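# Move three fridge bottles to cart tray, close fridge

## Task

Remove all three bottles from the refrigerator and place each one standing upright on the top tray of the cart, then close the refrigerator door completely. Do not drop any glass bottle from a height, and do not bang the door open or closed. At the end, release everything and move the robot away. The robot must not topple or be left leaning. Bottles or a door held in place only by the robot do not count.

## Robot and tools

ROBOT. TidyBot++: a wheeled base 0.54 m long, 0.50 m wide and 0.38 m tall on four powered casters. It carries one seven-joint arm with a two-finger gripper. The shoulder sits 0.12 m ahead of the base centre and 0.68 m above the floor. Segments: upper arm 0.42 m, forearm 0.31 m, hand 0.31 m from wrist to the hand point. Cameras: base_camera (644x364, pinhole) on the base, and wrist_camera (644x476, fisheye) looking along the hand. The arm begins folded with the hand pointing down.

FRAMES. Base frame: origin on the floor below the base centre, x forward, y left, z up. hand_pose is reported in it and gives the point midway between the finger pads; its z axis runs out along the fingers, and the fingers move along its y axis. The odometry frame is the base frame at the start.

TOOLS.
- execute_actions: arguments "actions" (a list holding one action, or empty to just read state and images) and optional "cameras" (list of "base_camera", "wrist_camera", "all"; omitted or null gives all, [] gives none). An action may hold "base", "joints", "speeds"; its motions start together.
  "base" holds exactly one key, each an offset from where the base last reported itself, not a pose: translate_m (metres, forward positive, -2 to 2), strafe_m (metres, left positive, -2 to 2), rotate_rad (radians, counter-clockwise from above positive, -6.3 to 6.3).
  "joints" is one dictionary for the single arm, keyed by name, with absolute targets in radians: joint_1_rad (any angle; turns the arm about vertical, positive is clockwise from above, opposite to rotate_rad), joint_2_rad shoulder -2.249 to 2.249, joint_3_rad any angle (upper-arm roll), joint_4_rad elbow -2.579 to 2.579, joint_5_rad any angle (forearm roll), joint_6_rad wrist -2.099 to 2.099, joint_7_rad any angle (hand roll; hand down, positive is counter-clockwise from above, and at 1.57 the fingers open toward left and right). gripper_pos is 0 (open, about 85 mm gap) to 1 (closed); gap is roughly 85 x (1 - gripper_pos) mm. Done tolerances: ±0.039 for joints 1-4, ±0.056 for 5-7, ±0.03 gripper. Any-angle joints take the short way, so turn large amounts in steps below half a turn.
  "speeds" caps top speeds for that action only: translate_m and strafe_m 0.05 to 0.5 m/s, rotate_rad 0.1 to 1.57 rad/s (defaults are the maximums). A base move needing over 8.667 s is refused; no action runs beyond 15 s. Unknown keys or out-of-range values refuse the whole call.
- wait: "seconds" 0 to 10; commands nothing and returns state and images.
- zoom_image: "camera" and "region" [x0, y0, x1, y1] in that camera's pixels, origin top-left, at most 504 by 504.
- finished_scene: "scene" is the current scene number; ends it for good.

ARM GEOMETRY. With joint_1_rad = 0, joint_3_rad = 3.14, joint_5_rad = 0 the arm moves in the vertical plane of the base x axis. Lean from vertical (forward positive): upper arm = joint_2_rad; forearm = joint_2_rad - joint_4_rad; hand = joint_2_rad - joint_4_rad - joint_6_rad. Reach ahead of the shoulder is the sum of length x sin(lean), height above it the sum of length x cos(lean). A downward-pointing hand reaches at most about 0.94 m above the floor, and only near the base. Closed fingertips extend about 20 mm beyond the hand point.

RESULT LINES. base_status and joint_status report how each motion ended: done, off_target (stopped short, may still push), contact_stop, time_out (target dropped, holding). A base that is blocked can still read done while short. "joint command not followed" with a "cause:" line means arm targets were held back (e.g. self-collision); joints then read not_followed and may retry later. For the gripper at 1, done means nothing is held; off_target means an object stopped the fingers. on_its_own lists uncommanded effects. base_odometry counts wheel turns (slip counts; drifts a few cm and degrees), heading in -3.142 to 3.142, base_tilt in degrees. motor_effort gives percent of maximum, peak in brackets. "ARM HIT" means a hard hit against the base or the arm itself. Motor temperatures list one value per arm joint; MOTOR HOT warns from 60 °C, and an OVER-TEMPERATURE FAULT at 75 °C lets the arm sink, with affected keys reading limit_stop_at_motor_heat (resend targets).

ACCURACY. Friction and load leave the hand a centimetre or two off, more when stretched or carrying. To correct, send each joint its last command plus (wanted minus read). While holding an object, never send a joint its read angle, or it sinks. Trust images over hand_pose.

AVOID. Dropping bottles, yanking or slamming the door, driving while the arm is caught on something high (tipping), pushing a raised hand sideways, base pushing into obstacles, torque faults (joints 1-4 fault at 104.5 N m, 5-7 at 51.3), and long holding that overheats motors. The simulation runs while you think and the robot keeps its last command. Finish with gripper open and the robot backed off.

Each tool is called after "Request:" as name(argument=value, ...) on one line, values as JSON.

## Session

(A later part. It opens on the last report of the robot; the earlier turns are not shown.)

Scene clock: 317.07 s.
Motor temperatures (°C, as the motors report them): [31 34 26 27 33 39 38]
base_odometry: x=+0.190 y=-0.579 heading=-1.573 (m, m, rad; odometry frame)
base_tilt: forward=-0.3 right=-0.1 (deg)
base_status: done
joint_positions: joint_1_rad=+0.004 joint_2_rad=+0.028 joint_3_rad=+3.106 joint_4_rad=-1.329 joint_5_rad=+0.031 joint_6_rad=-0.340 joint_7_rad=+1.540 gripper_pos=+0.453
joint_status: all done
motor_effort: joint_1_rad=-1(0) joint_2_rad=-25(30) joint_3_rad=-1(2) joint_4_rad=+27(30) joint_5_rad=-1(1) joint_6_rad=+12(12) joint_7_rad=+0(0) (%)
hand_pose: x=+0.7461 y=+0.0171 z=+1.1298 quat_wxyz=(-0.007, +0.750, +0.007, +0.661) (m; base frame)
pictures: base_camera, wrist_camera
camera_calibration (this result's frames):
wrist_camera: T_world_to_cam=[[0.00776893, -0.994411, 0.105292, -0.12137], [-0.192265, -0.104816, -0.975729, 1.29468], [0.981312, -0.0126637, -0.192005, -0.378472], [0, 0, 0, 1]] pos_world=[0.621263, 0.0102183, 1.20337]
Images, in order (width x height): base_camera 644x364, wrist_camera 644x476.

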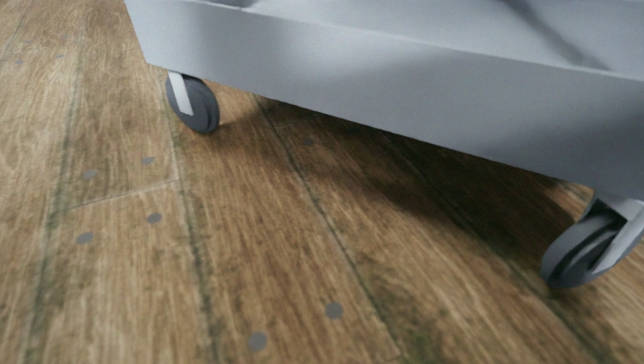

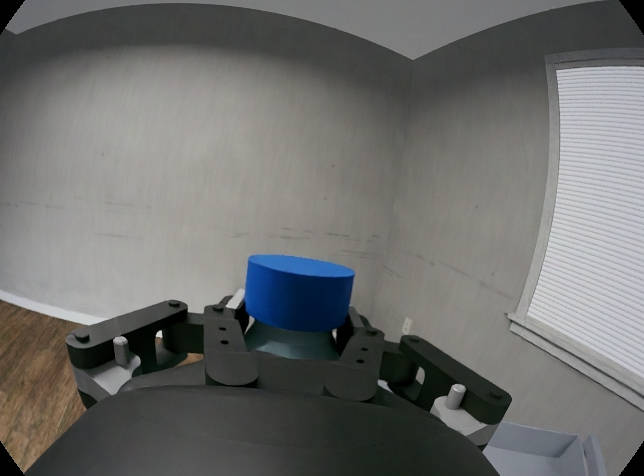

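Request:
execute_actions(actions=[{"joints":{"joint_1_rad":0.23,"joint_2_rad":0.229,"joint_4_rad":-1.70,"joint_6_rad":0.359}}], cameras=["wrist_camera"])

Scene clock: 332.10 s.
Motor temperatures (°C, as the motors report them): [31 34 26 28 33 39 38]
base_odometry: x=+0.190 y=-0.579 heading=-1.573 (m, m, rad; odometry frame)
base_tilt: forward=-0.3 right=-0.2 (deg)
base_status: not commanded
joint_positions: joint_1_rad=+0.212 joint_2_rad=+0.254 joint_3_rad=+3.106 joint_4_rad=-1.712 joint_5_rad=+0.031 joint_6_rad=+0.306 joint_7_rad=+1.540 gripper_pos=+0.453
joint_status: all done
motor_effort: joint_1_rad=-1(3) joint_2_rad=-32(37) joint_3_rad=-1(3) joint_4_rad=+26(28) joint_5_rad=-1(1) joint_6_rad=+12(13) joint_7_rad=+1(0) (%)
hand_pose: x=+0.8138 y=-0.1225 z=+0.9406 quat_wxyz=(+0.053, +0.735, -0.065, +0.673) (m; base frame)
pictures: wrist_camera
camera_calibration (this result's frames):
wrist_camera: T_world_to_cam=[[-0.182902, -0.97852, 0.0951065, -0.0741396], [-0.170933, -0.0636136, -0.983227, 1.10312], [0.968157, -0.196091, -0.155627, -0.528968], [0, 0, 0, 1]] pos_world=[0.687124, -0.1061, 1.00934]
Images, in order (width x height): wrist_camera 644x476.

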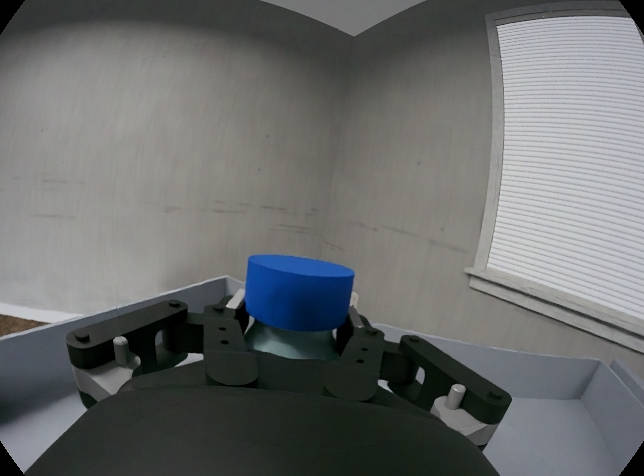

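Request:
execute_actions(actions=[{"joints":{"joint_1_rad":0.23,"joint_2_rad":0.3075,"joint_4_rad":-1.846,"joint_6_rad":0.63}}], cameras=[])

Scene clock: 342.47 s.
Motor temperatures (°C, as the motors report them): [31 34 26 28 33 39 38]
base_odometry: x=+0.190 y=-0.579 heading=-1.573 (m, m, rad; odometry frame)
base_tilt: forward=-0.3 right=-0.1 (deg)
base_status: not commanded
joint_positions: joint_1_rad=+0.212 joint_2_rad=+0.317 joint_3_rad=+3.106 joint_4_rad=-1.837 joint_5_rad=+0.031 joint_6_rad=+0.586 joint_7_rad=+1.540 gripper_pos=+0.453
joint_status: all done
motor_effort: joint_1_rad=-1(1) joint_2_rad=-31(34) joint_3_rad=-1(1) joint_4_rad=+23(26) joint_5_rad=-1(2) joint_6_rad=+11(12) joint_7_rad=+0(0) (%)
hand_pose: x=+0.8130 y=-0.1206 z=+0.9094 quat_wxyz=(+0.051, +0.703, -0.062, +0.706) (m; base frame)
pictures: none
No camera images: the call's "cameras" was empty. Leave "cameras" out to get every camera's image.

Request:
execute_actions(actions=[{"joints":{"joint_1_rad":0.23,"joint_2_rad":0.3675,"joint_4_rad":-1.913,"joint_6_rad":0.73}}], cameras=[])

Scene clock: 348.13 s.
Motor temperatures (°C, as the motors report them): [31 34 26 28 33 39 38]
base_odometry: x=+0.190 y=-0.579 heading=-1.573 (m, m, rad; odometry frame)
base_tilt: forward=-0.3 right=-0.1 (deg)
base_status: not commanded
joint_positions: joint_1_rad=+0.212 joint_2_rad=+0.327 joint_3_rad=+3.106 joint_4_rad=-1.864 joint_5_rad=+0.030 joint_6_rad=+0.686 joint_7_rad=+1.540 gripper_pos=+0.453
joint_status: joint_2_rad off_target (ended at +0.327, target +0.367); joint_4_rad off_target (ended at -1.864, target -1.913); the others done
motor_effort: joint_1_rad=+0(2) joint_2_rad=-20(31) joint_3_rad=-1(2) joint_4_rad=+14(23) joint_5_rad=-2(0) joint_6_rad=+11(11) joint_7_rad=+0(1) (%)
hand_pose: x=+0.8097 y=-0.1197 z=+0.9185 quat_wxyz=(+0.052, +0.681, -0.060, +0.728) (m; base frame)
pictures: none
No camera images: the call's "cameras" was empty. Leave "cameras" out to get every camera's image.

Contact — the bottle rests on something. Release and look.

Request:
execute_actions(actions=[{"joints":{"joint_2_rad":0.327,"joint_4_rad":-1.864,"joint_6_rad":0.686,"gripper_pos":0.0}}], cameras=[])

Request:
execute_actions(actions=[{"joints":{"joint_1_rad":0.0,"joint_2_rad":0.1,"joint_4_rad":-1.5,"joint_6_rad":-0.45}}], cameras=["wrist_camera"])

Scene clock: 357.30 s.
Motor temperatures (°C, as the motors report them): [31 33 26 28 33 39 38]
base_odometry: x=+0.190 y=-0.579 heading=-1.573 (m, m, rad; odometry frame)
base_tilt: forward=-0.3 right=-0.1 (deg)
base_status: not commanded
joint_positions: joint_1_rad=+0.212 joint_2_rad=+0.326 joint_3_rad=+3.106 joint_4_rad=-1.864 joint_5_rad=+0.030 joint_6_rad=+0.686 joint_7_rad=+1.540 gripper_pos=+0.000
joint_status: all done
motor_effort: joint_1_rad=-1(0) joint_2_rad=-28(29) joint_3_rad=-1(2) joint_4_rad=+19(20) joint_5_rad=-1(1) joint_6_rad=+9(11) joint_7_rad=+0(1) (%)
hand_pose: x=+0.8095 y=-0.1197 z=+0.9190 quat_wxyz=(+0.052, +0.680, -0.060, +0.729) (m; base frame)
pictures: none
No camera images: the call's "cameras" was empty. Leave "cameras" out to get every camera's image.

Scene clock: 358.93 s.
Motor temperatures (°C, as the motors report them): [31 33 26 28 33 39 38]
base_odometry: x=+0.190 y=-0.579 heading=-1.573 (m, m, rad; odometry frame)
base_tilt: forward=-0.3 right=-0.2 (deg)
base_status: not commanded
joint_positions: joint_1_rad=+0.019 joint_2_rad=+0.100 joint_3_rad=+3.106 joint_4_rad=-1.524 joint_5_rad=+0.030 joint_6_rad=-0.424 joint_7_rad=+1.540 gripper_pos=+0.000
joint_status: all done
motor_effort: joint_1_rad=-1(4) joint_2_rad=-23(30) joint_3_rad=-1(4) joint_4_rad=+23(22) joint_5_rad=-1(1) joint_6_rad=+8(9) joint_7_rad=+0(0) (%)
hand_pose: x=+0.7510 y=+0.0066 z=+0.9409 quat_wxyz=(-0.001, +0.854, +0.001, +0.520) (m; base frame)
pictures: wrist_camera
camera_calibration (this result's frames):
wrist_camera: T_world_to_cam=[[0.0280441, -0.994203, 0.103797, -0.12579], [-0.516944, -0.103299, -0.849764, 1.23551], [0.85556, -0.0298266, -0.516844, -0.0194885], [0, 0, 0, 1]] pos_world=[0.658888, 0.0019848, 1.05287]
Images, in order (width x height): wrist_camera 644x476.

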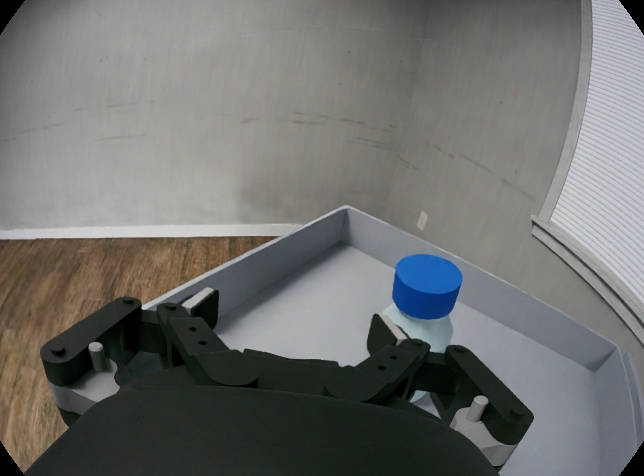

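Request:
execute_actions(actions=[{"base":{"translate_m":-0.35},"joints":{"joint_1_rad":0.0,"joint_2_rad":1.017,"joint_4_rad":-2.478,"joint_6_rad":1.925}}], cameras=[])

Request:
execute_actions(actions=[{"base":{"rotate_rad":1.88}}], cameras=[])

Request:
execute_actions(actions=[{"base":{"translate_m":0.95}}])

Scene clock: 373.47 s.
Motor temperatures (°C, as the motors report them): [31 33 26 28 33 39 38]
base_odometry: x=+0.191 y=-0.229 heading=-1.573 (m, m, rad; odometry frame)
base_tilt: forward=-0.3 right=-0.2 (deg)
base_status: done
joint_positions: joint_1_rad=+0.008 joint_2_rad=+1.009 joint_3_rad=+3.107 joint_4_rad=-2.480 joint_5_rad=+0.027 joint_6_rad=+1.896 joint_7_rad=+1.553 gripper_pos=+0.000
joint_status: all done
motor_effort: joint_1_rad=+0(9) joint_2_rad=-29(45) joint_3_rad=-2(8) joint_4_rad=+0(38) joint_5_rad=-1(8) joint_6_rad=+9(48) joint_7_rad=+0(10) (%)
hand_pose: x=+0.6787 y=+0.0176 z=+0.6041 quat_wxyz=(-0.033, +0.715, -0.007, +0.699) (m; base frame)
pictures: none
No camera images: the call's "cameras" was empty. Leave "cameras" out to get every camera's image.

Scene clock: 376.03 s.
Motor temperatures (°C, as the motors report them): [31 33 26 28 33 39 38]
base_odometry: x=+0.191 y=-0.229 heading=+0.307 (m, m, rad; odometry frame)
base_tilt: forward=-0.3 right=-0.2 (deg)
base_status: done
joint_positions: joint_1_rad=+0.006 joint_2_rad=+1.009 joint_3_rad=+3.107 joint_4_rad=-2.480 joint_5_rad=+0.027 joint_6_rad=+1.896 joint_7_rad=+1.553 gripper_pos=+0.000
joint_status: not commanded
motor_effort: joint_1_rad=+0(4) joint_2_rad=-28(29) joint_3_rad=-2(4) joint_4_rad=+0(2) joint_5_rad=-1(0) joint_6_rad=+9(8) joint_7_rad=+0(1) (%)
hand_pose: x=+0.6786 y=+0.0189 z=+0.6041 quat_wxyz=(-0.033, +0.715, -0.006, +0.699) (m; base frame)
pictures: none
No camera images: the call's "cameras" was empty. Leave "cameras" out to get every camera's image.

Scene clock: 379.30 s.
Motor temperatures (°C, as the motors report them): [31 33 26 28 33 39 38]
base_odometry: x=+1.096 y=+0.059 heading=+0.308 (m, m, rad; odometry frame)
base_tilt: forward=-0.3 right=-0.2 (deg)
base_status: done
joint_positions: joint_1_rad=+0.006 joint_2_rad=+1.010 joint_3_rad=+3.107 joint_4_rad=-2.480 joint_5_rad=+0.027 joint_6_rad=+1.896 joint_7_rad=+1.553 gripper_pos=+0.000
joint_status: not commanded
motor_effort: joint_1_rad=+0(2) joint_2_rad=-29(31) joint_3_rad=-2(3) joint_4_rad=+0(1) joint_5_rad=-2(1) joint_6_rad=+9(9) joint_7_rad=+0(0) (%)
hand_pose: x=+0.6786 y=+0.0189 z=+0.6038 quat_wxyz=(-0.033, +0.715, -0.006, +0.698) (m; base frame)
pictures: base_camera, wrist_camera
camera_calibration (this result's frames):
wrist_camera: T_world_to_cam=[[0.0143247, -0.998735, 0.0481917, -0.0336143], [-0.0898985, -0.0492878, -0.994731, 0.709589], [0.995848, 0.00991688, -0.0904909, -0.484766], [0, 0, 0, 1]] pos_world=[0.547025, 0.00620966, 0.663603]
Images, in order (width x height): base_camera 644x364, wrist_camera 644x476.

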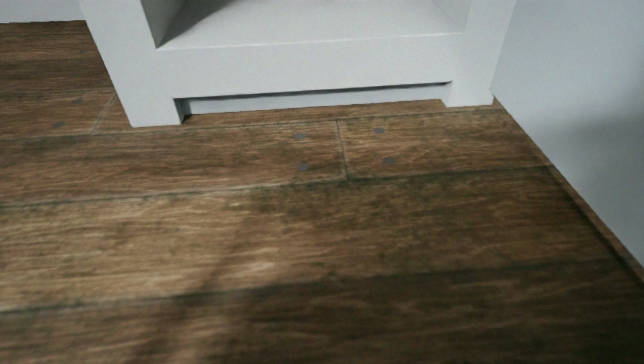

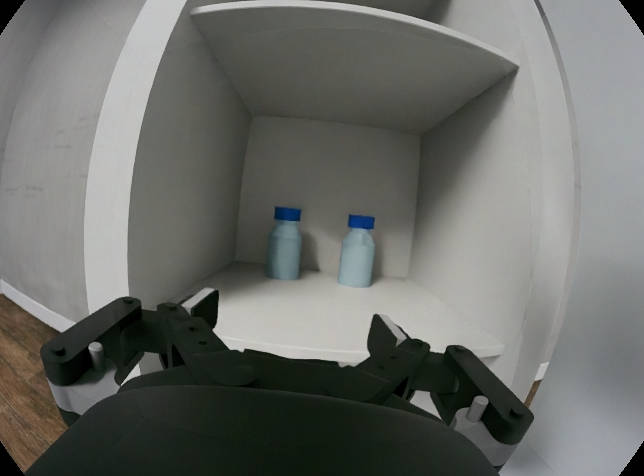

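Request:
execute_actions(actions=[{"joints":{"joint_1_rad":0.12,"joint_2_rad":1.054,"joint_4_rad":-1.557,"joint_6_rad":1.041}}], cameras=["wrist_camera"])

Scene clock: 401.90 s.
Motor temperatures (°C, as the motors report them): [31 33 26 27 33 39 38]
base_odometry: x=+1.096 y=+0.059 heading=+0.308 (m, m, rad; odometry frame)
base_tilt: forward=-0.3 right=-0.2 (deg)
base_status: not commanded
joint_positions: joint_1_rad=+0.094 joint_2_rad=+1.042 joint_3_rad=+3.107 joint_4_rad=-1.582 joint_5_rad=+0.027 joint_6_rad=+1.073 joint_7_rad=+1.553 gripper_pos=+0.000
joint_status: all done
motor_effort: joint_1_rad=-1(0) joint_2_rad=-42(43) joint_3_rad=-2(3) joint_4_rad=+14(14) joint_5_rad=-1(1) joint_6_rad=+8(9) joint_7_rad=+0(0) (%)
hand_pose: x=+0.9470 y=-0.0532 z=+0.6273 quat_wxyz=(+0.007, +0.700, -0.031, +0.714) (m; base frame)
pictures: wrist_camera
camera_calibration (this result's frames):
wrist_camera: T_world_to_cam=[[-0.0805561, -0.994348, 0.0691505, -0.0336403], [-0.0538552, -0.0649326, -0.996435, 0.719655], [0.995294, -0.0839931, -0.0483201, -0.780188], [0, 0, 0, 1]] pos_world=[0.812564, -0.0522515, 0.681717]
Images, in order (width x height): wrist_camera 644x476.

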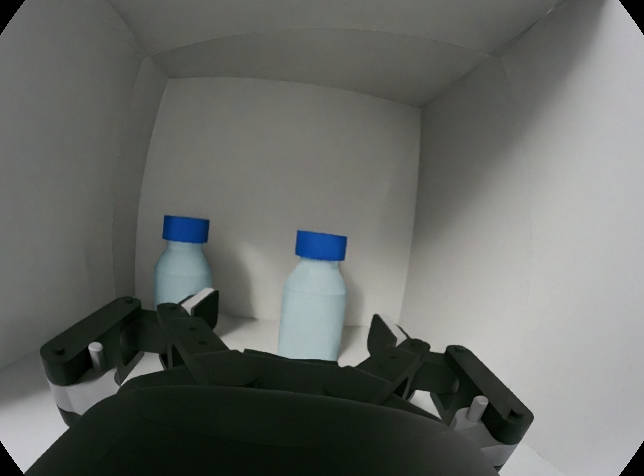

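Request:
execute_actions(actions=[{"base":{"translate_m":0.155},"speeds":{"translate_m":0.15}}], cameras=[])

Request:
execute_actions(actions=[{"joints":{"gripper_pos":1.0}}], cameras=["wrist_camera"])

Scene clock: 410.20 s.
Motor temperatures (°C, as the motors report them): [31 33 26 27 33 39 38]
base_odometry: x=+1.244 y=+0.106 heading=+0.308 (m, m, rad; odometry frame)
base_tilt: forward=-0.3 right=-0.2 (deg)
base_status: done
joint_positions: joint_1_rad=+0.110 joint_2_rad=+1.041 joint_3_rad=+3.107 joint_4_rad=-1.576 joint_5_rad=+0.027 joint_6_rad=+1.072 joint_7_rad=+1.553 gripper_pos=+0.000
joint_status: not commanded
motor_effort: joint_1_rad=-4(4) joint_2_rad=-41(43) joint_3_rad=-4(4) joint_4_rad=+14(15) joint_5_rad=+1(1) joint_6_rad=+7(9) joint_7_rad=+0(1) (%)
hand_pose: x=+0.9477 y=-0.0669 z=+0.6313 quat_wxyz=(+0.013, +0.697, -0.036, +0.716) (m; base frame)
pictures: none
No camera images: the call's "cameras" was empty. Leave "cameras" out to get every camera's image.

Scene clock: 411.30 s.
Motor temperatures (°C, as the motors report them): [31 33 26 27 33 39 38]
base_odometry: x=+1.244 y=+0.106 heading=+0.308 (m, m, rad; odometry frame)
base_tilt: forward=-0.3 right=-0.2 (deg)
base_status: not commanded
joint_positions: joint_1_rad=+0.120 joint_2_rad=+1.031 joint_3_rad=+3.107 joint_4_rad=-1.569 joint_5_rad=+0.026 joint_6_rad=+1.072 joint_7_rad=+1.553 gripper_pos=+0.999
joint_status: all done
motor_effort: joint_1_rad=-1(6) joint_2_rad=-38(40) joint_3_rad=-2(5) joint_4_rad=+13(14) joint_5_rad=+0(1) joint_6_rad=+5(7) joint_7_rad=+0(1) (%)
hand_pose: x=+0.9494 y=-0.0753 z=+0.6431 quat_wxyz=(+0.017, +0.690, -0.040, +0.722) (m; base frame)
pictures: wrist_camera
camera_calibration (this result's frames):
wrist_camera: T_world_to_cam=[[-0.109184, -0.99166, 0.0684784, -0.0286752], [-0.0309945, -0.0654604, -0.997374, 0.712918], [0.993538, -0.11102, -0.0235888, -0.799923], [0, 0, 0, 1]] pos_world=[0.813719, -0.0705754, 0.69414]
Images, in order (width x height): wrist_camera 644x476.

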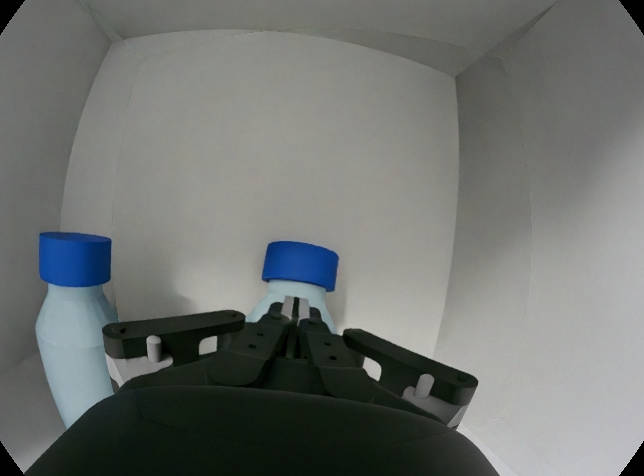

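Request:
execute_actions(actions=[{"joints":{"gripper_pos":0.0}}], cameras=[])

Request:
execute_actions(actions=[{"joints":{"joint_2_rad":1.09,"joint_6_rad":1.085}}], cameras=[])

Request:
execute_actions(actions=[{"base":{"translate_m":0.03}}], cameras=[])

Request:
execute_actions(actions=[{"joints":{"gripper_pos":1.0}}], cameras=["wrist_camera"])

Scene clock: 423.07 s.
Motor temperatures (°C, as the motors report them): [31 34 26 27 33 39 38]
base_odometry: x=+1.244 y=+0.106 heading=+0.308 (m, m, rad; odometry frame)
base_tilt: forward=-0.2 right=-0.2 (deg)
base_status: not commanded
joint_positions: joint_1_rad=+0.120 joint_2_rad=+1.046 joint_3_rad=+3.107 joint_4_rad=-1.569 joint_5_rad=+0.026 joint_6_rad=+1.072 joint_7_rad=+1.553 gripper_pos=+0.000
joint_status: all done
motor_effort: joint_1_rad=-1(4) joint_2_rad=-42(43) joint_3_rad=-3(4) joint_4_rad=+14(15) joint_5_rad=-1(1) joint_6_rad=+9(9) joint_7_rad=+0(0) (%)
hand_pose: x=+0.9487 y=-0.0752 z=+0.6301 quat_wxyz=(+0.016, +0.696, -0.040, +0.717) (m; base frame)
pictures: none
No camera images: the call's "cameras" was empty. Leave "cameras" out to get every camera's image.

Scene clock: 423.90 s.
Motor temperatures (°C, as the motors report them): [31 34 26 27 33 39 38]
base_odometry: x=+1.244 y=+0.106 heading=+0.308 (m, m, rad; odometry frame)
base_tilt: forward=-0.2 right=-0.2 (deg)
base_status: not commanded
joint_positions: joint_1_rad=+0.120 joint_2_rad=+1.088 joint_3_rad=+3.107 joint_4_rad=-1.569 joint_5_rad=+0.026 joint_6_rad=+1.072 joint_7_rad=+1.553 gripper_pos=+0.000
joint_status: all done
motor_effort: joint_1_rad=-1(2) joint_2_rad=-42(43) joint_3_rad=-2(3) joint_4_rad=+14(15) joint_5_rad=-1(0) joint_6_rad=+8(8) joint_7_rad=+1(1) (%)
hand_pose: x=+0.9459 y=-0.0749 z=+0.5957 quat_wxyz=(+0.016, +0.710, -0.042, +0.702) (m; base frame)
pictures: none
No camera images: the call's "cameras" was empty. Leave "cameras" out to get every camera's image.

Scene clock: 424.77 s.
Motor temperatures (°C, as the motors report them): [31 34 26 27 33 39 38]
base_odometry: x=+1.272 y=+0.115 heading=+0.309 (m, m, rad; odometry frame)
base_tilt: forward=-0.3 right=-0.2 (deg)
base_status: done
joint_positions: joint_1_rad=+0.120 joint_2_rad=+1.088 joint_3_rad=+3.107 joint_4_rad=-1.569 joint_5_rad=+0.025 joint_6_rad=+1.072 joint_7_rad=+1.553 gripper_pos=+0.000
joint_status: not commanded
motor_effort: joint_1_rad=-1(6) joint_2_rad=-42(44) joint_3_rad=-3(5) joint_4_rad=+14(16) joint_5_rad=-1(2) joint_6_rad=+9(9) joint_7_rad=+0(0) (%)
hand_pose: x=+0.9459 y=-0.0753 z=+0.5957 quat_wxyz=(+0.016, +0.710, -0.042, +0.702) (m; base frame)
pictures: none
No camera images: the call's "cameras" was empty. Leave "cameras" out to get every camera's image.

Scene clock: 425.87 s.
Motor temperatures (°C, as the motors report them): [31 34 26 27 33 39 38]
base_odometry: x=+1.272 y=+0.115 heading=+0.309 (m, m, rad; odometry frame)
base_tilt: forward=-0.3 right=-0.2 (deg)
base_status: not commanded
joint_positions: joint_1_rad=+0.120 joint_2_rad=+1.087 joint_3_rad=+3.107 joint_4_rad=-1.596 joint_5_rad=+0.025 joint_6_rad=+1.080 joint_7_rad=+1.553 gripper_pos=+0.999
joint_status: all done
motor_effort: joint_1_rad=-2(4) joint_2_rad=-42(47) joint_3_rad=-3(4) joint_4_rad=+21(31) joint_5_rad=+0(1) joint_6_rad=+7(9) joint_7_rad=+1(1) (%)
hand_pose: x=+0.9382 y=-0.0743 z=+0.5861 quat_wxyz=(+0.015, +0.717, -0.042, +0.696) (m; base frame)
pictures: wrist_camera
camera_calibration (this result's frames):
wrist_camera: T_world_to_cam=[[-0.104263, -0.992264, 0.0673902, -0.0290437], [-0.106243, -0.0562595, -0.992747, 0.724397], [0.988859, -0.110667, -0.099555, -0.741077], [0, 0, 0, 1]] pos_world=[0.806754, -0.0700773, 0.647322]
Images, in order (width x height): wrist_camera 644x476.

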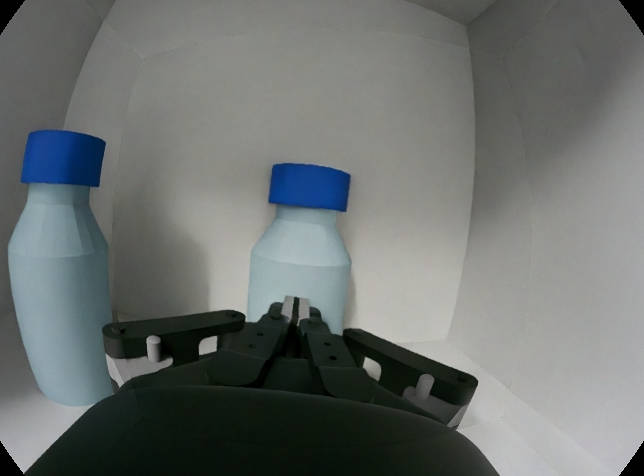

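Request:
execute_actions(actions=[{"joints":{"gripper_pos":0.0}}], cameras=[])

Request:
execute_actions(actions=[{"base":{"translate_m":0.07}}], cameras=["wrist_camera"])

Scene clock: 437.80 s.
Motor temperatures (°C, as the motors report them): [31 34 26 27 33 39 38]
base_odometry: x=+1.272 y=+0.115 heading=+0.309 (m, m, rad; odometry frame)
base_tilt: forward=-0.3 right=-0.2 (deg)
base_status: not commanded
joint_positions: joint_1_rad=+0.120 joint_2_rad=+1.090 joint_3_rad=+3.107 joint_4_rad=-1.576 joint_5_rad=+0.025 joint_6_rad=+1.080 joint_7_rad=+1.553 gripper_pos=+0.000
joint_status: all done
motor_effort: joint_1_rad=+0(2) joint_2_rad=-42(46) joint_3_rad=-2(3) joint_4_rad=+13(21) joint_5_rad=-1(0) joint_6_rad=+8(11) joint_7_rad=+0(0) (%)
hand_pose: x=+0.9435 y=-0.0751 z=+0.5924 quat_wxyz=(+0.016, +0.711, -0.042, +0.701) (m; base frame)
pictures: none
No camera images: the call's "cameras" was empty. Leave "cameras" out to get every camera's image.

Scene clock: 439.00 s.
Motor temperatures (°C, as the motors report them): [31 34 26 27 33 39 38]
base_odometry: x=+1.339 y=+0.137 heading=+0.310 (m, m, rad; odometry frame)
base_tilt: forward=-0.3 right=-0.2 (deg)
base_status: done
joint_positions: joint_1_rad=+0.125 joint_2_rad=+1.087 joint_3_rad=+3.107 joint_4_rad=-1.585 joint_5_rad=+0.021 joint_6_rad=+1.083 joint_7_rad=+1.553 gripper_pos=+0.000
joint_status: not commanded
motor_effort: joint_1_rad=-4(7) joint_2_rad=-41(44) joint_3_rad=-3(5) joint_4_rad=+17(30) joint_5_rad=+0(3) joint_6_rad=+7(10) joint_7_rad=+0(1) (%)
hand_pose: x=+0.9409 y=-0.0798 z=+0.5924 quat_wxyz=(+0.018, +0.712, -0.046, +0.701) (m; base frame)
pictures: wrist_camera
camera_calibration (this result's frames):
wrist_camera: T_world_to_cam=[[-0.114252, -0.991306, 0.0652585, -0.0238855], [-0.0922315, -0.0548207, -0.994227, 0.718415], [0.989161, -0.119611, -0.0851663, -0.753265], [0, 0, 0, 1]] pos_world=[0.808633, -0.0743927, 0.651674]
Images, in order (width x height): wrist_camera 644x476.

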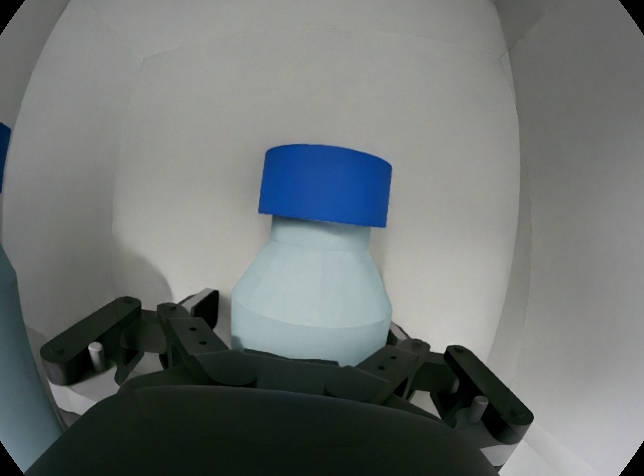

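Request:
execute_actions(actions=[{"joints":{"gripper_pos":1.0}}], cameras=[])

Scene clock: 444.27 s.
Motor temperatures (°C, as the motors report them): [31 34 26 27 33 39 38]
base_odometry: x=+1.338 y=+0.137 heading=+0.310 (m, m, rad; odometry frame)
base_tilt: forward=-0.2 right=-0.1 (deg)
base_status: not commanded
joint_positions: joint_1_rad=+0.131 joint_2_rad=+1.087 joint_3_rad=+3.107 joint_4_rad=-1.586 joint_5_rad=+0.018 joint_6_rad=+1.084 joint_7_rad=+1.553 gripper_pos=+0.223
joint_status: gripper_pos off_target (ended at +0.223, target +1.000)
motor_effort: joint_1_rad=-3(7) joint_2_rad=-41(44) joint_3_rad=-4(6) joint_4_rad=+18(26) joint_5_rad=+1(4) joint_6_rad=+7(9) joint_7_rad=+0(1) (%)
hand_pose: x=+0.9400 y=-0.0860 z=+0.5922 quat_wxyz=(+0.021, +0.712, -0.049, +0.701) (m; base frame)
pictures: none
No camera images: the call's "cameras" was empty. Leave "cameras" out to get every camera's image.

Request:
execute_actions(actions=[{"joints":{"joint_1_rad":0.13,"joint_2_rad":1.02,"joint_4_rad":-1.57,"joint_6_rad":1.02}}], cameras=[])

Request:
execute_actions(actions=[{"base":{"translate_m":-0.5}}], cameras=[])

Request:
execute_actions(actions=[{"base":{"translate_m":-0.704},"joints":{"joint_1_rad":0.0,"joint_2_rad":0.0,"joint_4_rad":-1.3,"joint_6_rad":-0.3}}], cameras=[])

Request:
execute_actions(actions=[{"base":{"rotate_rad":-1.88}}], cameras=[])

Request:
execute_actions(actions=[{"base":{"translate_m":0.35}}], cameras=[])

Scene clock: 461.53 s.
Motor temperatures (°C, as the motors report them): [31 35 26 27 33 39 38]
base_odometry: x=+1.339 y=+0.137 heading=+0.310 (m, m, rad; odometry frame)
base_tilt: forward=-0.3 right=-0.2 (deg)
base_status: not commanded
joint_positions: joint_1_rad=+0.132 joint_2_rad=+1.063 joint_3_rad=+3.107 joint_4_rad=-1.594 joint_5_rad=+0.018 joint_6_rad=+1.033 joint_7_rad=+1.553 gripper_pos=+0.223
joint_status: joint_2_rad off_target (ended at +1.063, target +1.020); the others done
motor_effort: joint_1_rad=-5(6) joint_2_rad=-48(48) joint_3_rad=-5(5) joint_4_rad=+23(23) joint_5_rad=+2(2) joint_6_rad=+11(11) joint_7_rad=+1(0) (%)
hand_pose: x=+0.9395 y=-0.0858 z=+0.5928 quat_wxyz=(+0.020, +0.724, -0.050, +0.688) (m; base frame)
pictures: none
No camera images: the call's "cameras" was empty. Leave "cameras" out to get every camera's image.

Scene clock: 464.03 s.
Motor temperatures (°C, as the motors report them): [31 35 26 27 33 39 38]
base_odometry: x=+0.862 y=-0.016 heading=+0.310 (m, m, rad; odometry frame)
base_tilt: forward=-0.3 right=-0.2 (deg)
base_status: done
joint_positions: joint_1_rad=+0.131 joint_2_rad=+1.060 joint_3_rad=+3.107 joint_4_rad=-1.586 joint_5_rad=+0.018 joint_6_rad=+1.026 joint_7_rad=+1.553 gripper_pos=+0.224
joint_status: not commanded
motor_effort: joint_1_rad=-1(7) joint_2_rad=-48(49) joint_3_rad=-3(6) joint_4_rad=+17(22) joint_5_rad=+0(2) joint_6_rad=+12(13) joint_7_rad=+0(1) (%)
hand_pose: x=+0.9419 y=-0.0853 z=+0.5968 quat_wxyz=(+0.020, +0.722, -0.049, +0.690) (m; base frame)
pictures: none
No camera images: the call's "cameras" was empty. Leave "cameras" out to get every camera's image.

Scene clock: 467.00 s.
Motor temperatures (°C, as the motors report them): [31 35 26 27 33 39 38]
base_odometry: x=+0.192 y=-0.232 heading=+0.311 (m, m, rad; odometry frame)
base_tilt: forward=-0.3 right=-0.2 (deg)
base_status: done
joint_positions: joint_1_rad=+0.027 joint_2_rad=+0.016 joint_3_rad=+3.107 joint_4_rad=-1.347 joint_5_rad=+0.018 joint_6_rad=-0.295 joint_7_rad=+1.553 gripper_pos=+0.224
joint_status: joint_4_rad off_target (ended at -1.347, target -1.300); the others done
motor_effort: joint_1_rad=-1(1) joint_2_rad=-25(51) joint_3_rad=-1(3) joint_4_rad=+27(28) joint_5_rad=-2(1) joint_6_rad=+12(13) joint_7_rad=+0(0) (%)
hand_pose: x=+0.7429 y=+0.0040 z=+1.1406 quat_wxyz=(-0.001, +0.737, +0.001, +0.676) (m; base frame)
pictures: none
No camera images: the call's "cameras" was empty. Leave "cameras" out to get every camera's image.

Scene clock: 469.57 s.
Motor temperatures (°C, as the motors report them): [31 35 26 27 33 39 38]
base_odometry: x=+0.192 y=-0.232 heading=-1.569 (m, m, rad; odometry frame)
base_tilt: forward=-0.3 right=-0.2 (deg)
base_status: done
joint_positions: joint_1_rad=+0.008 joint_2_rad=+0.035 joint_3_rad=+3.106 joint_4_rad=-1.347 joint_5_rad=+0.018 joint_6_rad=-0.295 joint_7_rad=+1.553 gripper_pos=+0.224
joint_status: not commanded
motor_effort: joint_1_rad=-1(4) joint_2_rad=-25(31) joint_3_rad=-1(4) joint_4_rad=+28(28) joint_5_rad=-1(1) joint_6_rad=+12(12) joint_7_rad=+1(0) (%)
hand_pose: x=+0.7513 y=+0.0167 z=+1.1285 quat_wxyz=(-0.008, +0.744, +0.008, +0.669) (m; base frame)
pictures: none
No camera images: the call's "cameras" was empty. Leave "cameras" out to get every camera's image.

Scene clock: 471.77 s.
Motor temperatures (°C, as the motors report them): [31 35 26 27 33 39 38]
base_odometry: x=+0.192 y=-0.582 heading=-1.569 (m, m, rad; odometry frame)
base_tilt: forward=-0.3 right=-0.2 (deg)
base_status: done
joint_positions: joint_1_rad=+0.008 joint_2_rad=+0.029 joint_3_rad=+3.106 joint_4_rad=-1.347 joint_5_rad=+0.018 joint_6_rad=-0.297 joint_7_rad=+1.553 gripper_pos=+0.224
joint_status: not commanded
motor_effort: joint_1_rad=+0(0) joint_2_rad=-26(29) joint_3_rad=-1(0) joint_4_rad=+27(29) joint_5_rad=-2(1) joint_6_rad=+12(13) joint_7_rad=+0(0) (%)
hand_pose: x=+0.7487 y=+0.0167 z=+1.1316 quat_wxyz=(-0.008, +0.742, +0.008, +0.670) (m; base frame)
pictures: none
No camera images: the call's "cameras" was empty. Leave "cameras" out to get every camera's image.

Request:
execute_actions(actions=[{"joints":{"joint_1_rad":-0.08,"joint_2_rad":0.229,"joint_4_rad":-1.70,"joint_6_rad":0.40}}], cameras=["wrist_camera"])

Scene clock: 482.77 s.
Motor temperatures (°C, as the motors report them): [31 35 26 28 33 39 38]
base_odometry: x=+0.192 y=-0.582 heading=-1.569 (m, m, rad; odometry frame)
base_tilt: forward=-0.3 right=-0.2 (deg)
base_status: not commanded
joint_positions: joint_1_rad=-0.055 joint_2_rad=+0.257 joint_3_rad=+3.106 joint_4_rad=-1.714 joint_5_rad=+0.018 joint_6_rad=+0.344 joint_7_rad=+1.553 gripper_pos=+0.224
joint_status: all done
motor_effort: joint_1_rad=+0(1) joint_2_rad=-33(38) joint_3_rad=-1(2) joint_4_rad=+26(30) joint_5_rad=-1(1) joint_6_rad=+12(14) joint_7_rad=+0(0) (%)
hand_pose: x=+0.8228 y=+0.0646 z=+0.9489 quat_wxyz=(-0.037, +0.726, +0.032, +0.686) (m; base frame)
pictures: wrist_camera
camera_calibration (this result's frames):
wrist_camera: T_world_to_cam=[[0.0759634, -0.992552, 0.095242, -0.102369], [-0.115746, -0.10365, -0.987856, 1.08635], [0.99037, 0.064017, -0.122758, -0.566048], [0, 0, 0, 1]] pos_world=[0.694114, 0.0472299, 1.01342]
Images, in order (width x height): wrist_camera 644x476.

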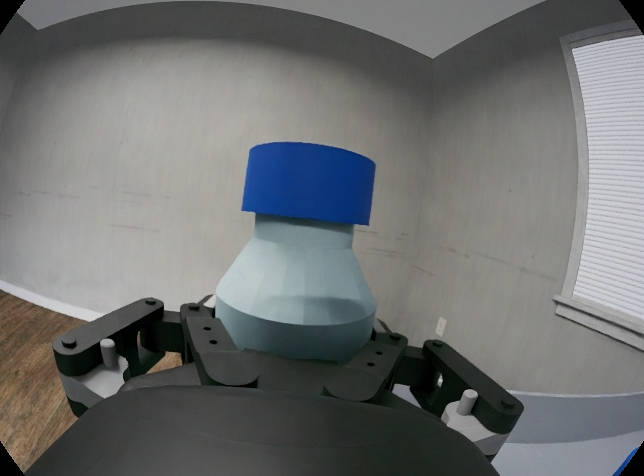

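Request:
execute_actions(actions=[{"joints":{"joint_1_rad":-0.08,"joint_2_rad":0.3675,"joint_4_rad":-1.913,"joint_6_rad":0.73}}], cameras=[])

Scene clock: 495.27 s.
Motor temperatures (°C, as the motors report them): [31 35 26 28 33 39 38]
base_odometry: x=+0.192 y=-0.582 heading=-1.569 (m, m, rad; odometry frame)
base_tilt: forward=-0.3 right=-0.1 (deg)
base_status: not commanded
joint_positions: joint_1_rad=-0.056 joint_2_rad=+0.327 joint_3_rad=+3.106 joint_4_rad=-1.859 joint_5_rad=+0.018 joint_6_rad=+0.726 joint_7_rad=+1.553 gripper_pos=+0.224
joint_status: joint_2_rad off_target (ended at +0.327, target +0.367); joint_4_rad off_target (ended at -1.859, target -1.913); the others done
motor_effort: joint_1_rad=-3(3) joint_2_rad=-23(33) joint_3_rad=-3(3) joint_4_rad=+15(27) joint_5_rad=+0(0) joint_6_rad=+4(13) joint_7_rad=+1(2) (%)
hand_pose: x=+0.8169 y=+0.0650 z=+0.9337 quat_wxyz=(-0.043, +0.666, +0.029, +0.744) (m; base frame)
pictures: none
No camera images: the call's "cameras" was empty. Leave "cameras" out to get every camera's image.

Request:
execute_actions(actions=[{"joints":{"joint_2_rad":0.327,"joint_4_rad":-1.859}}])

Scene clock: 506.27 s.
Motor temperatures (°C, as the motors report them): [31 34 26 28 33 39 38]
base_odometry: x=+0.192 y=-0.582 heading=-1.569 (m, m, rad; odometry frame)
base_tilt: forward=-0.3 right=-0.1 (deg)
base_status: not commanded
joint_positions: joint_1_rad=-0.056 joint_2_rad=+0.327 joint_3_rad=+3.106 joint_4_rad=-1.859 joint_5_rad=+0.018 joint_6_rad=+0.726 joint_7_rad=+1.553 gripper_pos=+0.224
joint_status: all done
motor_effort: joint_1_rad=-3(3) joint_2_rad=-27(26) joint_3_rad=-3(3) joint_4_rad=+19(18) joint_5_rad=+1(0) joint_6_rad=+7(7) joint_7_rad=+0(1) (%)
hand_pose: x=+0.8167 y=+0.0650 z=+0.9340 quat_wxyz=(-0.043, +0.666, +0.029, +0.744) (m; base frame)
pictures: base_camera, wrist_camera
camera_calibration (this result's frames):
wrist_camera: T_world_to_cam=[[0.0644628, -0.994218, 0.0858743, -0.0818445], [0.0503988, -0.0826999, -0.995299, 0.940895], [0.996647, 0.0684877, 0.0447764, -0.723733], [0, 0, 0, 1]] pos_world=[0.679162, 0.0460075, 0.975907]
Images, in order (width x height): base_camera 644x364, wrist_camera 644x476.

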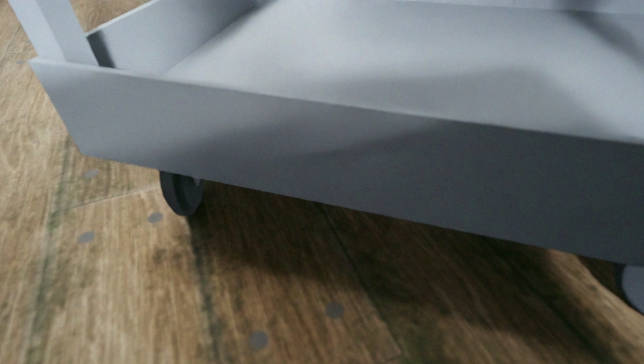

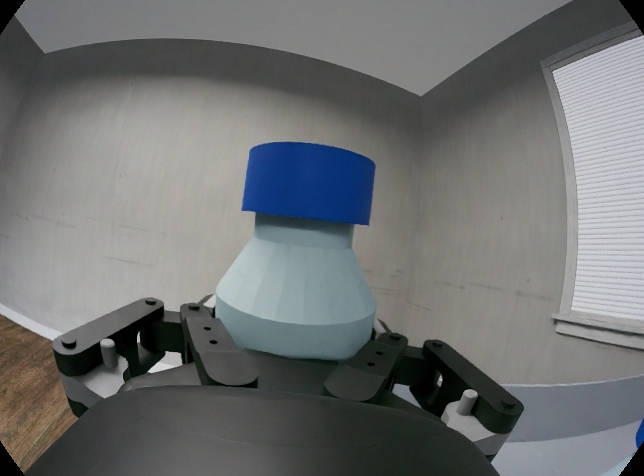

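Request:
execute_actions(actions=[{"joints":{"joint_6_rad":0.62}}], cameras=[])

Scene clock: 526.20 s.
Motor temperatures (°C, as the motors report them): [31 34 26 28 33 39 38]
base_odometry: x=+0.192 y=-0.582 heading=-1.569 (m, m, rad; odometry frame)
base_tilt: forward=-0.3 right=-0.2 (deg)
base_status: not commanded
joint_positions: joint_1_rad=-0.056 joint_2_rad=+0.313 joint_3_rad=+3.106 joint_4_rad=-1.847 joint_5_rad=+0.018 joint_6_rad=+0.671 joint_7_rad=+1.553 gripper_pos=+0.224
joint_status: all done
motor_effort: joint_1_rad=-2(3) joint_2_rad=-24(27) joint_3_rad=-2(3) joint_4_rad=+15(18) joint_5_rad=-1(1) joint_6_rad=+4(7) joint_7_rad=+1(1) (%)
hand_pose: x=+0.8167 y=+0.0651 z=+0.9331 quat_wxyz=(-0.042, +0.677, +0.029, +0.734) (m; base frame)
pictures: none
No camera images: the call's "cameras" was empty. Leave "cameras" out to get every camera's image.

Request:
execute_actions(actions=[{"joints":{"joint_1_rad":-0.08,"joint_2_rad":0.1,"joint_4_rad":-1.5,"joint_6_rad":-0.3}}], cameras=["wrist_camera"])

Scene clock: 538.13 s.
Motor temperatures (°C, as the motors report them): [31 34 26 28 33 39 38]
base_odometry: x=+0.192 y=-0.582 heading=-1.569 (m, m, rad; odometry frame)
base_tilt: forward=-0.3 right=-0.1 (deg)
base_status: not commanded
joint_positions: joint_1_rad=-0.056 joint_2_rad=+0.126 joint_3_rad=+3.106 joint_4_rad=-1.550 joint_5_rad=+0.018 joint_6_rad=-0.296 joint_7_rad=+1.553 gripper_pos=+0.224
joint_status: joint_4_rad off_target (ended at -1.550, target -1.500); the others done
motor_effort: joint_1_rad=-1(1) joint_2_rad=-29(32) joint_3_rad=-1(2) joint_4_rad=+27(27) joint_5_rad=-1(0) joint_6_rad=+11(12) joint_7_rad=+0(1) (%)
hand_pose: x=+0.7679 y=+0.0582 z=+0.9444 quat_wxyz=(-0.025, +0.833, +0.035, +0.551) (m; base frame)
pictures: wrist_camera
camera_calibration (this result's frames):
wrist_camera: T_world_to_cam=[[0.102747, -0.989378, 0.102836, -0.132076], [-0.442107, -0.138032, -0.886278, 1.23153], [0.891058, 0.0455978, -0.451593, -0.123926], [0, 0, 0, 1]] pos_world=[0.668462, 0.0449677, 1.04909]
Images, in order (width x height): wrist_camera 644x476.

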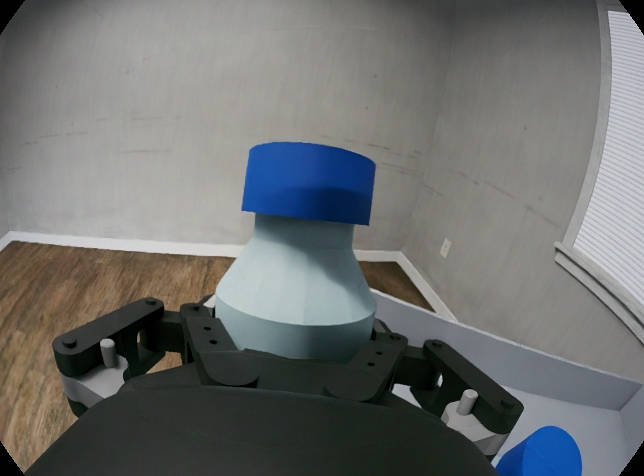

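Request:
execute_actions(actions=[{"joints":{"joint_1_rad":0.25,"joint_2_rad":0.0,"joint_4_rad":-1.35,"joint_6_rad":-0.75}}], cameras=["wrist_camera"])

Scene clock: 548.47 s.
Motor temperatures (°C, as the motors report them): [31 34 26 28 33 39 38]
base_odometry: x=+0.192 y=-0.582 heading=-1.569 (m, m, rad; odometry frame)
base_tilt: forward=-0.3 right=-0.2 (deg)
base_status: not commanded
joint_positions: joint_1_rad=+0.235 joint_2_rad=+0.022 joint_3_rad=+3.106 joint_4_rad=-1.398 joint_5_rad=+0.018 joint_6_rad=-0.740 joint_7_rad=+1.553 gripper_pos=+0.224
joint_status: joint_4_rad off_target (ended at -1.398, target -1.350); the others done
motor_effort: joint_1_rad=+0(2) joint_2_rad=-24(29) joint_3_rad=-1(3) joint_4_rad=+26(26) joint_5_rad=+0(0) joint_6_rad=+10(12) joint_7_rad=+0(0) (%)
hand_pose: x=+0.6853 y=-0.1171 z=+0.9771 quat_wxyz=(+0.051, +0.877, -0.093, +0.469) (m; base frame)
pictures: wrist_camera
camera_calibration (this result's frames):
wrist_camera: T_world_to_cam=[[-0.173808, -0.979378, 0.103004, -0.109825], [-0.617086, 0.0268, -0.786439, 1.24145], [0.767461, -0.200252, -0.609018, 0.182178], [0, 0, 0, 1]] pos_world=[0.607176, -0.10435, 1.09859]
Images, in order (width x height): wrist_camera 644x476.

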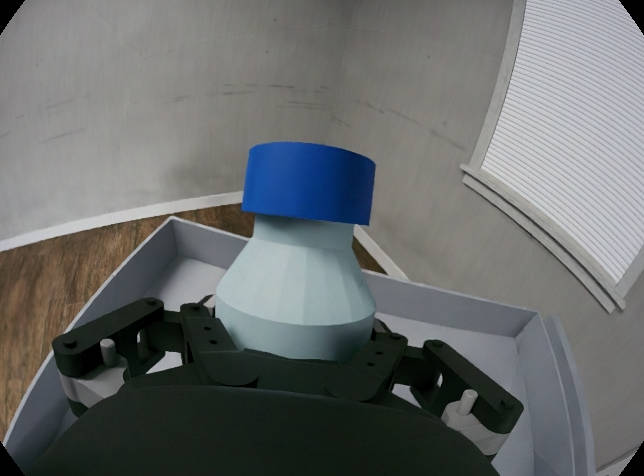

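Request:
execute_actions(actions=[{"joints":{"joint_1_rad":0.29,"joint_2_rad":0.29,"joint_4_rad":-1.59,"joint_6_rad":0.37}}], cameras=[])

Scene clock: 564.37 s.
Motor temperatures (°C, as the motors report them): [31 34 26 28 33 39 38]
base_odometry: x=+0.192 y=-0.582 heading=-1.569 (m, m, rad; odometry frame)
base_tilt: forward=-0.3 right=-0.2 (deg)
base_status: not commanded
joint_positions: joint_1_rad=+0.265 joint_2_rad=+0.322 joint_3_rad=+3.106 joint_4_rad=-1.594 joint_5_rad=+0.018 joint_6_rad=+0.319 joint_7_rad=+1.553 gripper_pos=+0.224
joint_status: all done
motor_effort: joint_1_rad=+0(0) joint_2_rad=-35(37) joint_3_rad=-2(2) joint_4_rad=+27(28) joint_5_rad=-1(1) joint_6_rad=+12(12) joint_7_rad=+0(0) (%)
hand_pose: x=+0.8390 y=-0.1691 z=+0.9667 quat_wxyz=(+0.074, +0.711, -0.085, +0.694) (m; base frame)
pictures: none
No camera images: the call's "cameras" was empty. Leave "cameras" out to get every camera's image.

Request:
execute_actions(actions=[{"joints":{"joint_1_rad":0.29,"joint_2_rad":0.4286,"joint_4_rad":-1.81,"joint_6_rad":0.70}}], cameras=[])

Scene clock: 573.13 s.
Motor temperatures (°C, as the motors report them): [31 34 26 28 33 39 38]
base_odometry: x=+0.192 y=-0.582 heading=-1.569 (m, m, rad; odometry frame)
base_tilt: forward=-0.3 right=-0.2 (deg)
base_status: not commanded
joint_positions: joint_1_rad=+0.265 joint_2_rad=+0.399 joint_3_rad=+3.105 joint_4_rad=-1.769 joint_5_rad=+0.018 joint_6_rad=+0.672 joint_7_rad=+1.553 gripper_pos=+0.225
joint_status: joint_4_rad off_target (ended at -1.769, target -1.810); the others done
motor_effort: joint_1_rad=+1(4) joint_2_rad=-27(36) joint_3_rad=+0(5) joint_4_rad=+18(27) joint_5_rad=-1(2) joint_6_rad=+8(12) joint_7_rad=+0(1) (%)
hand_pose: x=+0.8333 y=-0.1666 z=+0.9162 quat_wxyz=(+0.075, +0.675, -0.081, +0.729) (m; base frame)
pictures: none
No camera images: the call's "cameras" was empty. Leave "cameras" out to get every camera's image.

Request:
execute_actions(actions=[{"joints":{"joint_1_rad":0.29,"joint_2_rad":0.3475,"joint_4_rad":-1.632,"joint_6_rad":0.16}}], cameras=["wrist_camera"])

Scene clock: 593.40 s.
Motor temperatures (°C, as the motors report them): [31 34 26 28 33 39 38]
base_odometry: x=+0.192 y=-0.582 heading=-1.569 (m, m, rad; odometry frame)
base_tilt: forward=-0.3 right=-0.1 (deg)
base_status: not commanded
joint_positions: joint_1_rad=+0.265 joint_2_rad=+0.356 joint_3_rad=+3.101 joint_4_rad=-1.653 joint_5_rad=+0.018 joint_6_rad=+0.181 joint_7_rad=+1.553 gripper_pos=+0.225
joint_status: all done
motor_effort: joint_1_rad=+5(5) joint_2_rad=-31(31) joint_3_rad=+3(3) joint_4_rad=+21(20) joint_5_rad=-2(2) joint_6_rad=+9(9) joint_7_rad=+1(1) (%)
hand_pose: x=+0.8321 y=-0.1647 z=+0.8639 quat_wxyz=(+0.062, +0.786, -0.093, +0.608) (m; base frame)
pictures: wrist_camera
camera_calibration (this result's frames):
wrist_camera: T_world_to_cam=[[-0.219483, -0.97128, 0.0918808, -0.0703451], [-0.330969, -0.0144658, -0.943531, 1.13513], [0.917762, -0.237499, -0.318288, -0.391304], [0, 0, 0, 1]] pos_world=[0.719377, -0.144839, 0.952946]
Images, in order (width x height): wrist_camera 644x476.

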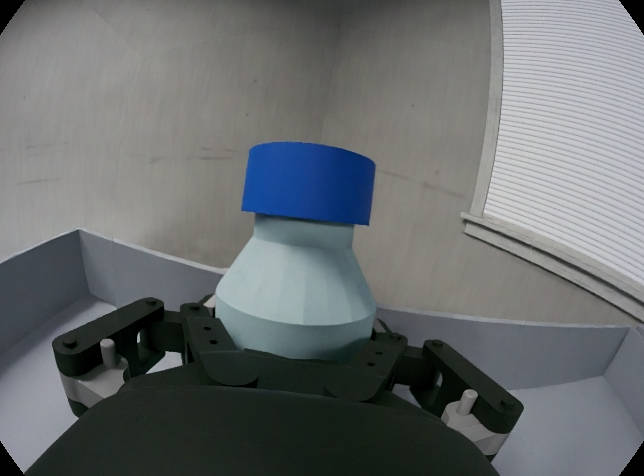

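Request:
execute_actions(actions=[{"joints":{"joint_1_rad":0.29,"joint_2_rad":0.3973,"joint_4_rad":-1.719,"joint_6_rad":0.296}}], cameras=[])

Scene clock: 602.47 s.
Motor temperatures (°C, as the motors report them): [31 34 26 28 33 39 38]
base_odometry: x=+0.192 y=-0.582 heading=-1.569 (m, m, rad; odometry frame)
base_tilt: forward=-0.3 right=-0.2 (deg)
base_status: not commanded
joint_positions: joint_1_rad=+0.266 joint_2_rad=+0.363 joint_3_rad=+3.101 joint_4_rad=-1.676 joint_5_rad=+0.018 joint_6_rad=+0.273 joint_7_rad=+1.553 gripper_pos=+0.225
joint_status: joint_4_rad off_target (ended at -1.676, target -1.719); the others done
motor_effort: joint_1_rad=+0(4) joint_2_rad=-27(31) joint_3_rad=-1(3) joint_4_rad=+18(21) joint_5_rad=-2(2) joint_6_rad=+8(9) joint_7_rad=+1(0) (%)
hand_pose: x=+0.8349 y=-0.1655 z=+0.8729 quat_wxyz=(+0.064, +0.767, -0.091, +0.632) (m; base frame)
pictures: none
No camera images: the call's "cameras" was empty. Leave "cameras" out to get every camera's image.

Blocked; close enough. Release.

Request:
execute_actions(actions=[{"joints":{"joint_2_rad":0.363,"joint_4_rad":-1.676,"joint_6_rad":0.273,"gripper_pos":0.0}}], cameras=[])

Request:
execute_actions(actions=[{"joints":{"joint_1_rad":0.25,"joint_2_rad":0.0,"joint_4_rad":-1.35,"joint_6_rad":-0.75}}], cameras=["wrist_camera"])

Scene clock: 609.87 s.
Motor temperatures (°C, as the motors report them): [31 34 26 28 33 39 38]
base_odometry: x=+0.192 y=-0.582 heading=-1.569 (m, m, rad; odometry frame)
base_tilt: forward=-0.3 right=-0.2 (deg)
base_status: not commanded
joint_positions: joint_1_rad=+0.266 joint_2_rad=+0.361 joint_3_rad=+3.101 joint_4_rad=-1.676 joint_5_rad=+0.018 joint_6_rad=+0.273 joint_7_rad=+1.553 gripper_pos=+0.000
joint_status: all done
motor_effort: joint_1_rad=-1(0) joint_2_rad=-30(31) joint_3_rad=-2(2) joint_4_rad=+21(23) joint_5_rad=-1(2) joint_6_rad=+8(9) joint_7_rad=+0(0) (%)
hand_pose: x=+0.8344 y=-0.1660 z=+0.8745 quat_wxyz=(+0.065, +0.767, -0.091, +0.632) (m; base frame)
pictures: none
No camera images: the call's "cameras" was empty. Leave "cameras" out to get every camera's image.

Scene clock: 611.70 s.
Motor temperatures (°C, as the motors report them): [31 34 26 28 33 39 38]
base_odometry: x=+0.192 y=-0.582 heading=-1.569 (m, m, rad; odometry frame)
base_tilt: forward=-0.3 right=-0.2 (deg)
base_status: not commanded
joint_positions: joint_1_rad=+0.266 joint_2_rad=-0.004 joint_3_rad=+3.101 joint_4_rad=-1.369 joint_5_rad=+0.018 joint_6_rad=-0.722 joint_7_rad=+1.553 gripper_pos=+0.000
joint_status: all done
motor_effort: joint_1_rad=-1(1) joint_2_rad=-19(33) joint_3_rad=-1(2) joint_4_rad=+22(23) joint_5_rad=-1(1) joint_6_rad=+7(9) joint_7_rad=+0(0) (%)
hand_pose: x=+0.6802 y=-0.1311 z=+1.0129 quat_wxyz=(+0.061, +0.858, -0.102, +0.499) (m; base frame)
pictures: wrist_camera
camera_calibration (this result's frames):
wrist_camera: T_world_to_cam=[[-0.206425, -0.972768, 0.105407, -0.107523], [-0.559854, 0.0290738, -0.828081, 1.27039], [0.802466, -0.229949, -0.55061, 0.118227], [0, 0, 0, 1]] pos_world=[0.594164, -0.114343, 1.12842]
Images, in order (width x height): wrist_camera 644x476.

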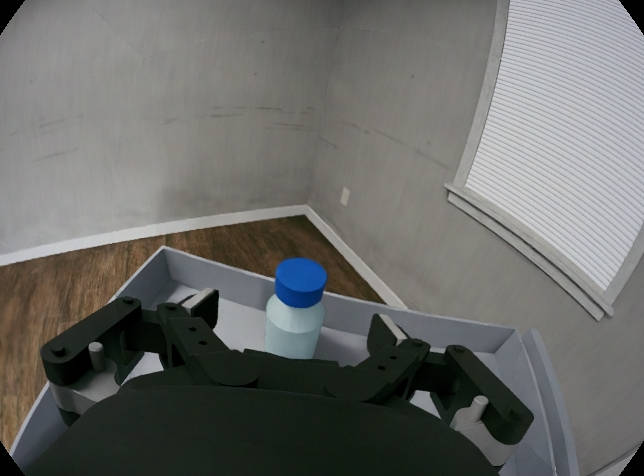

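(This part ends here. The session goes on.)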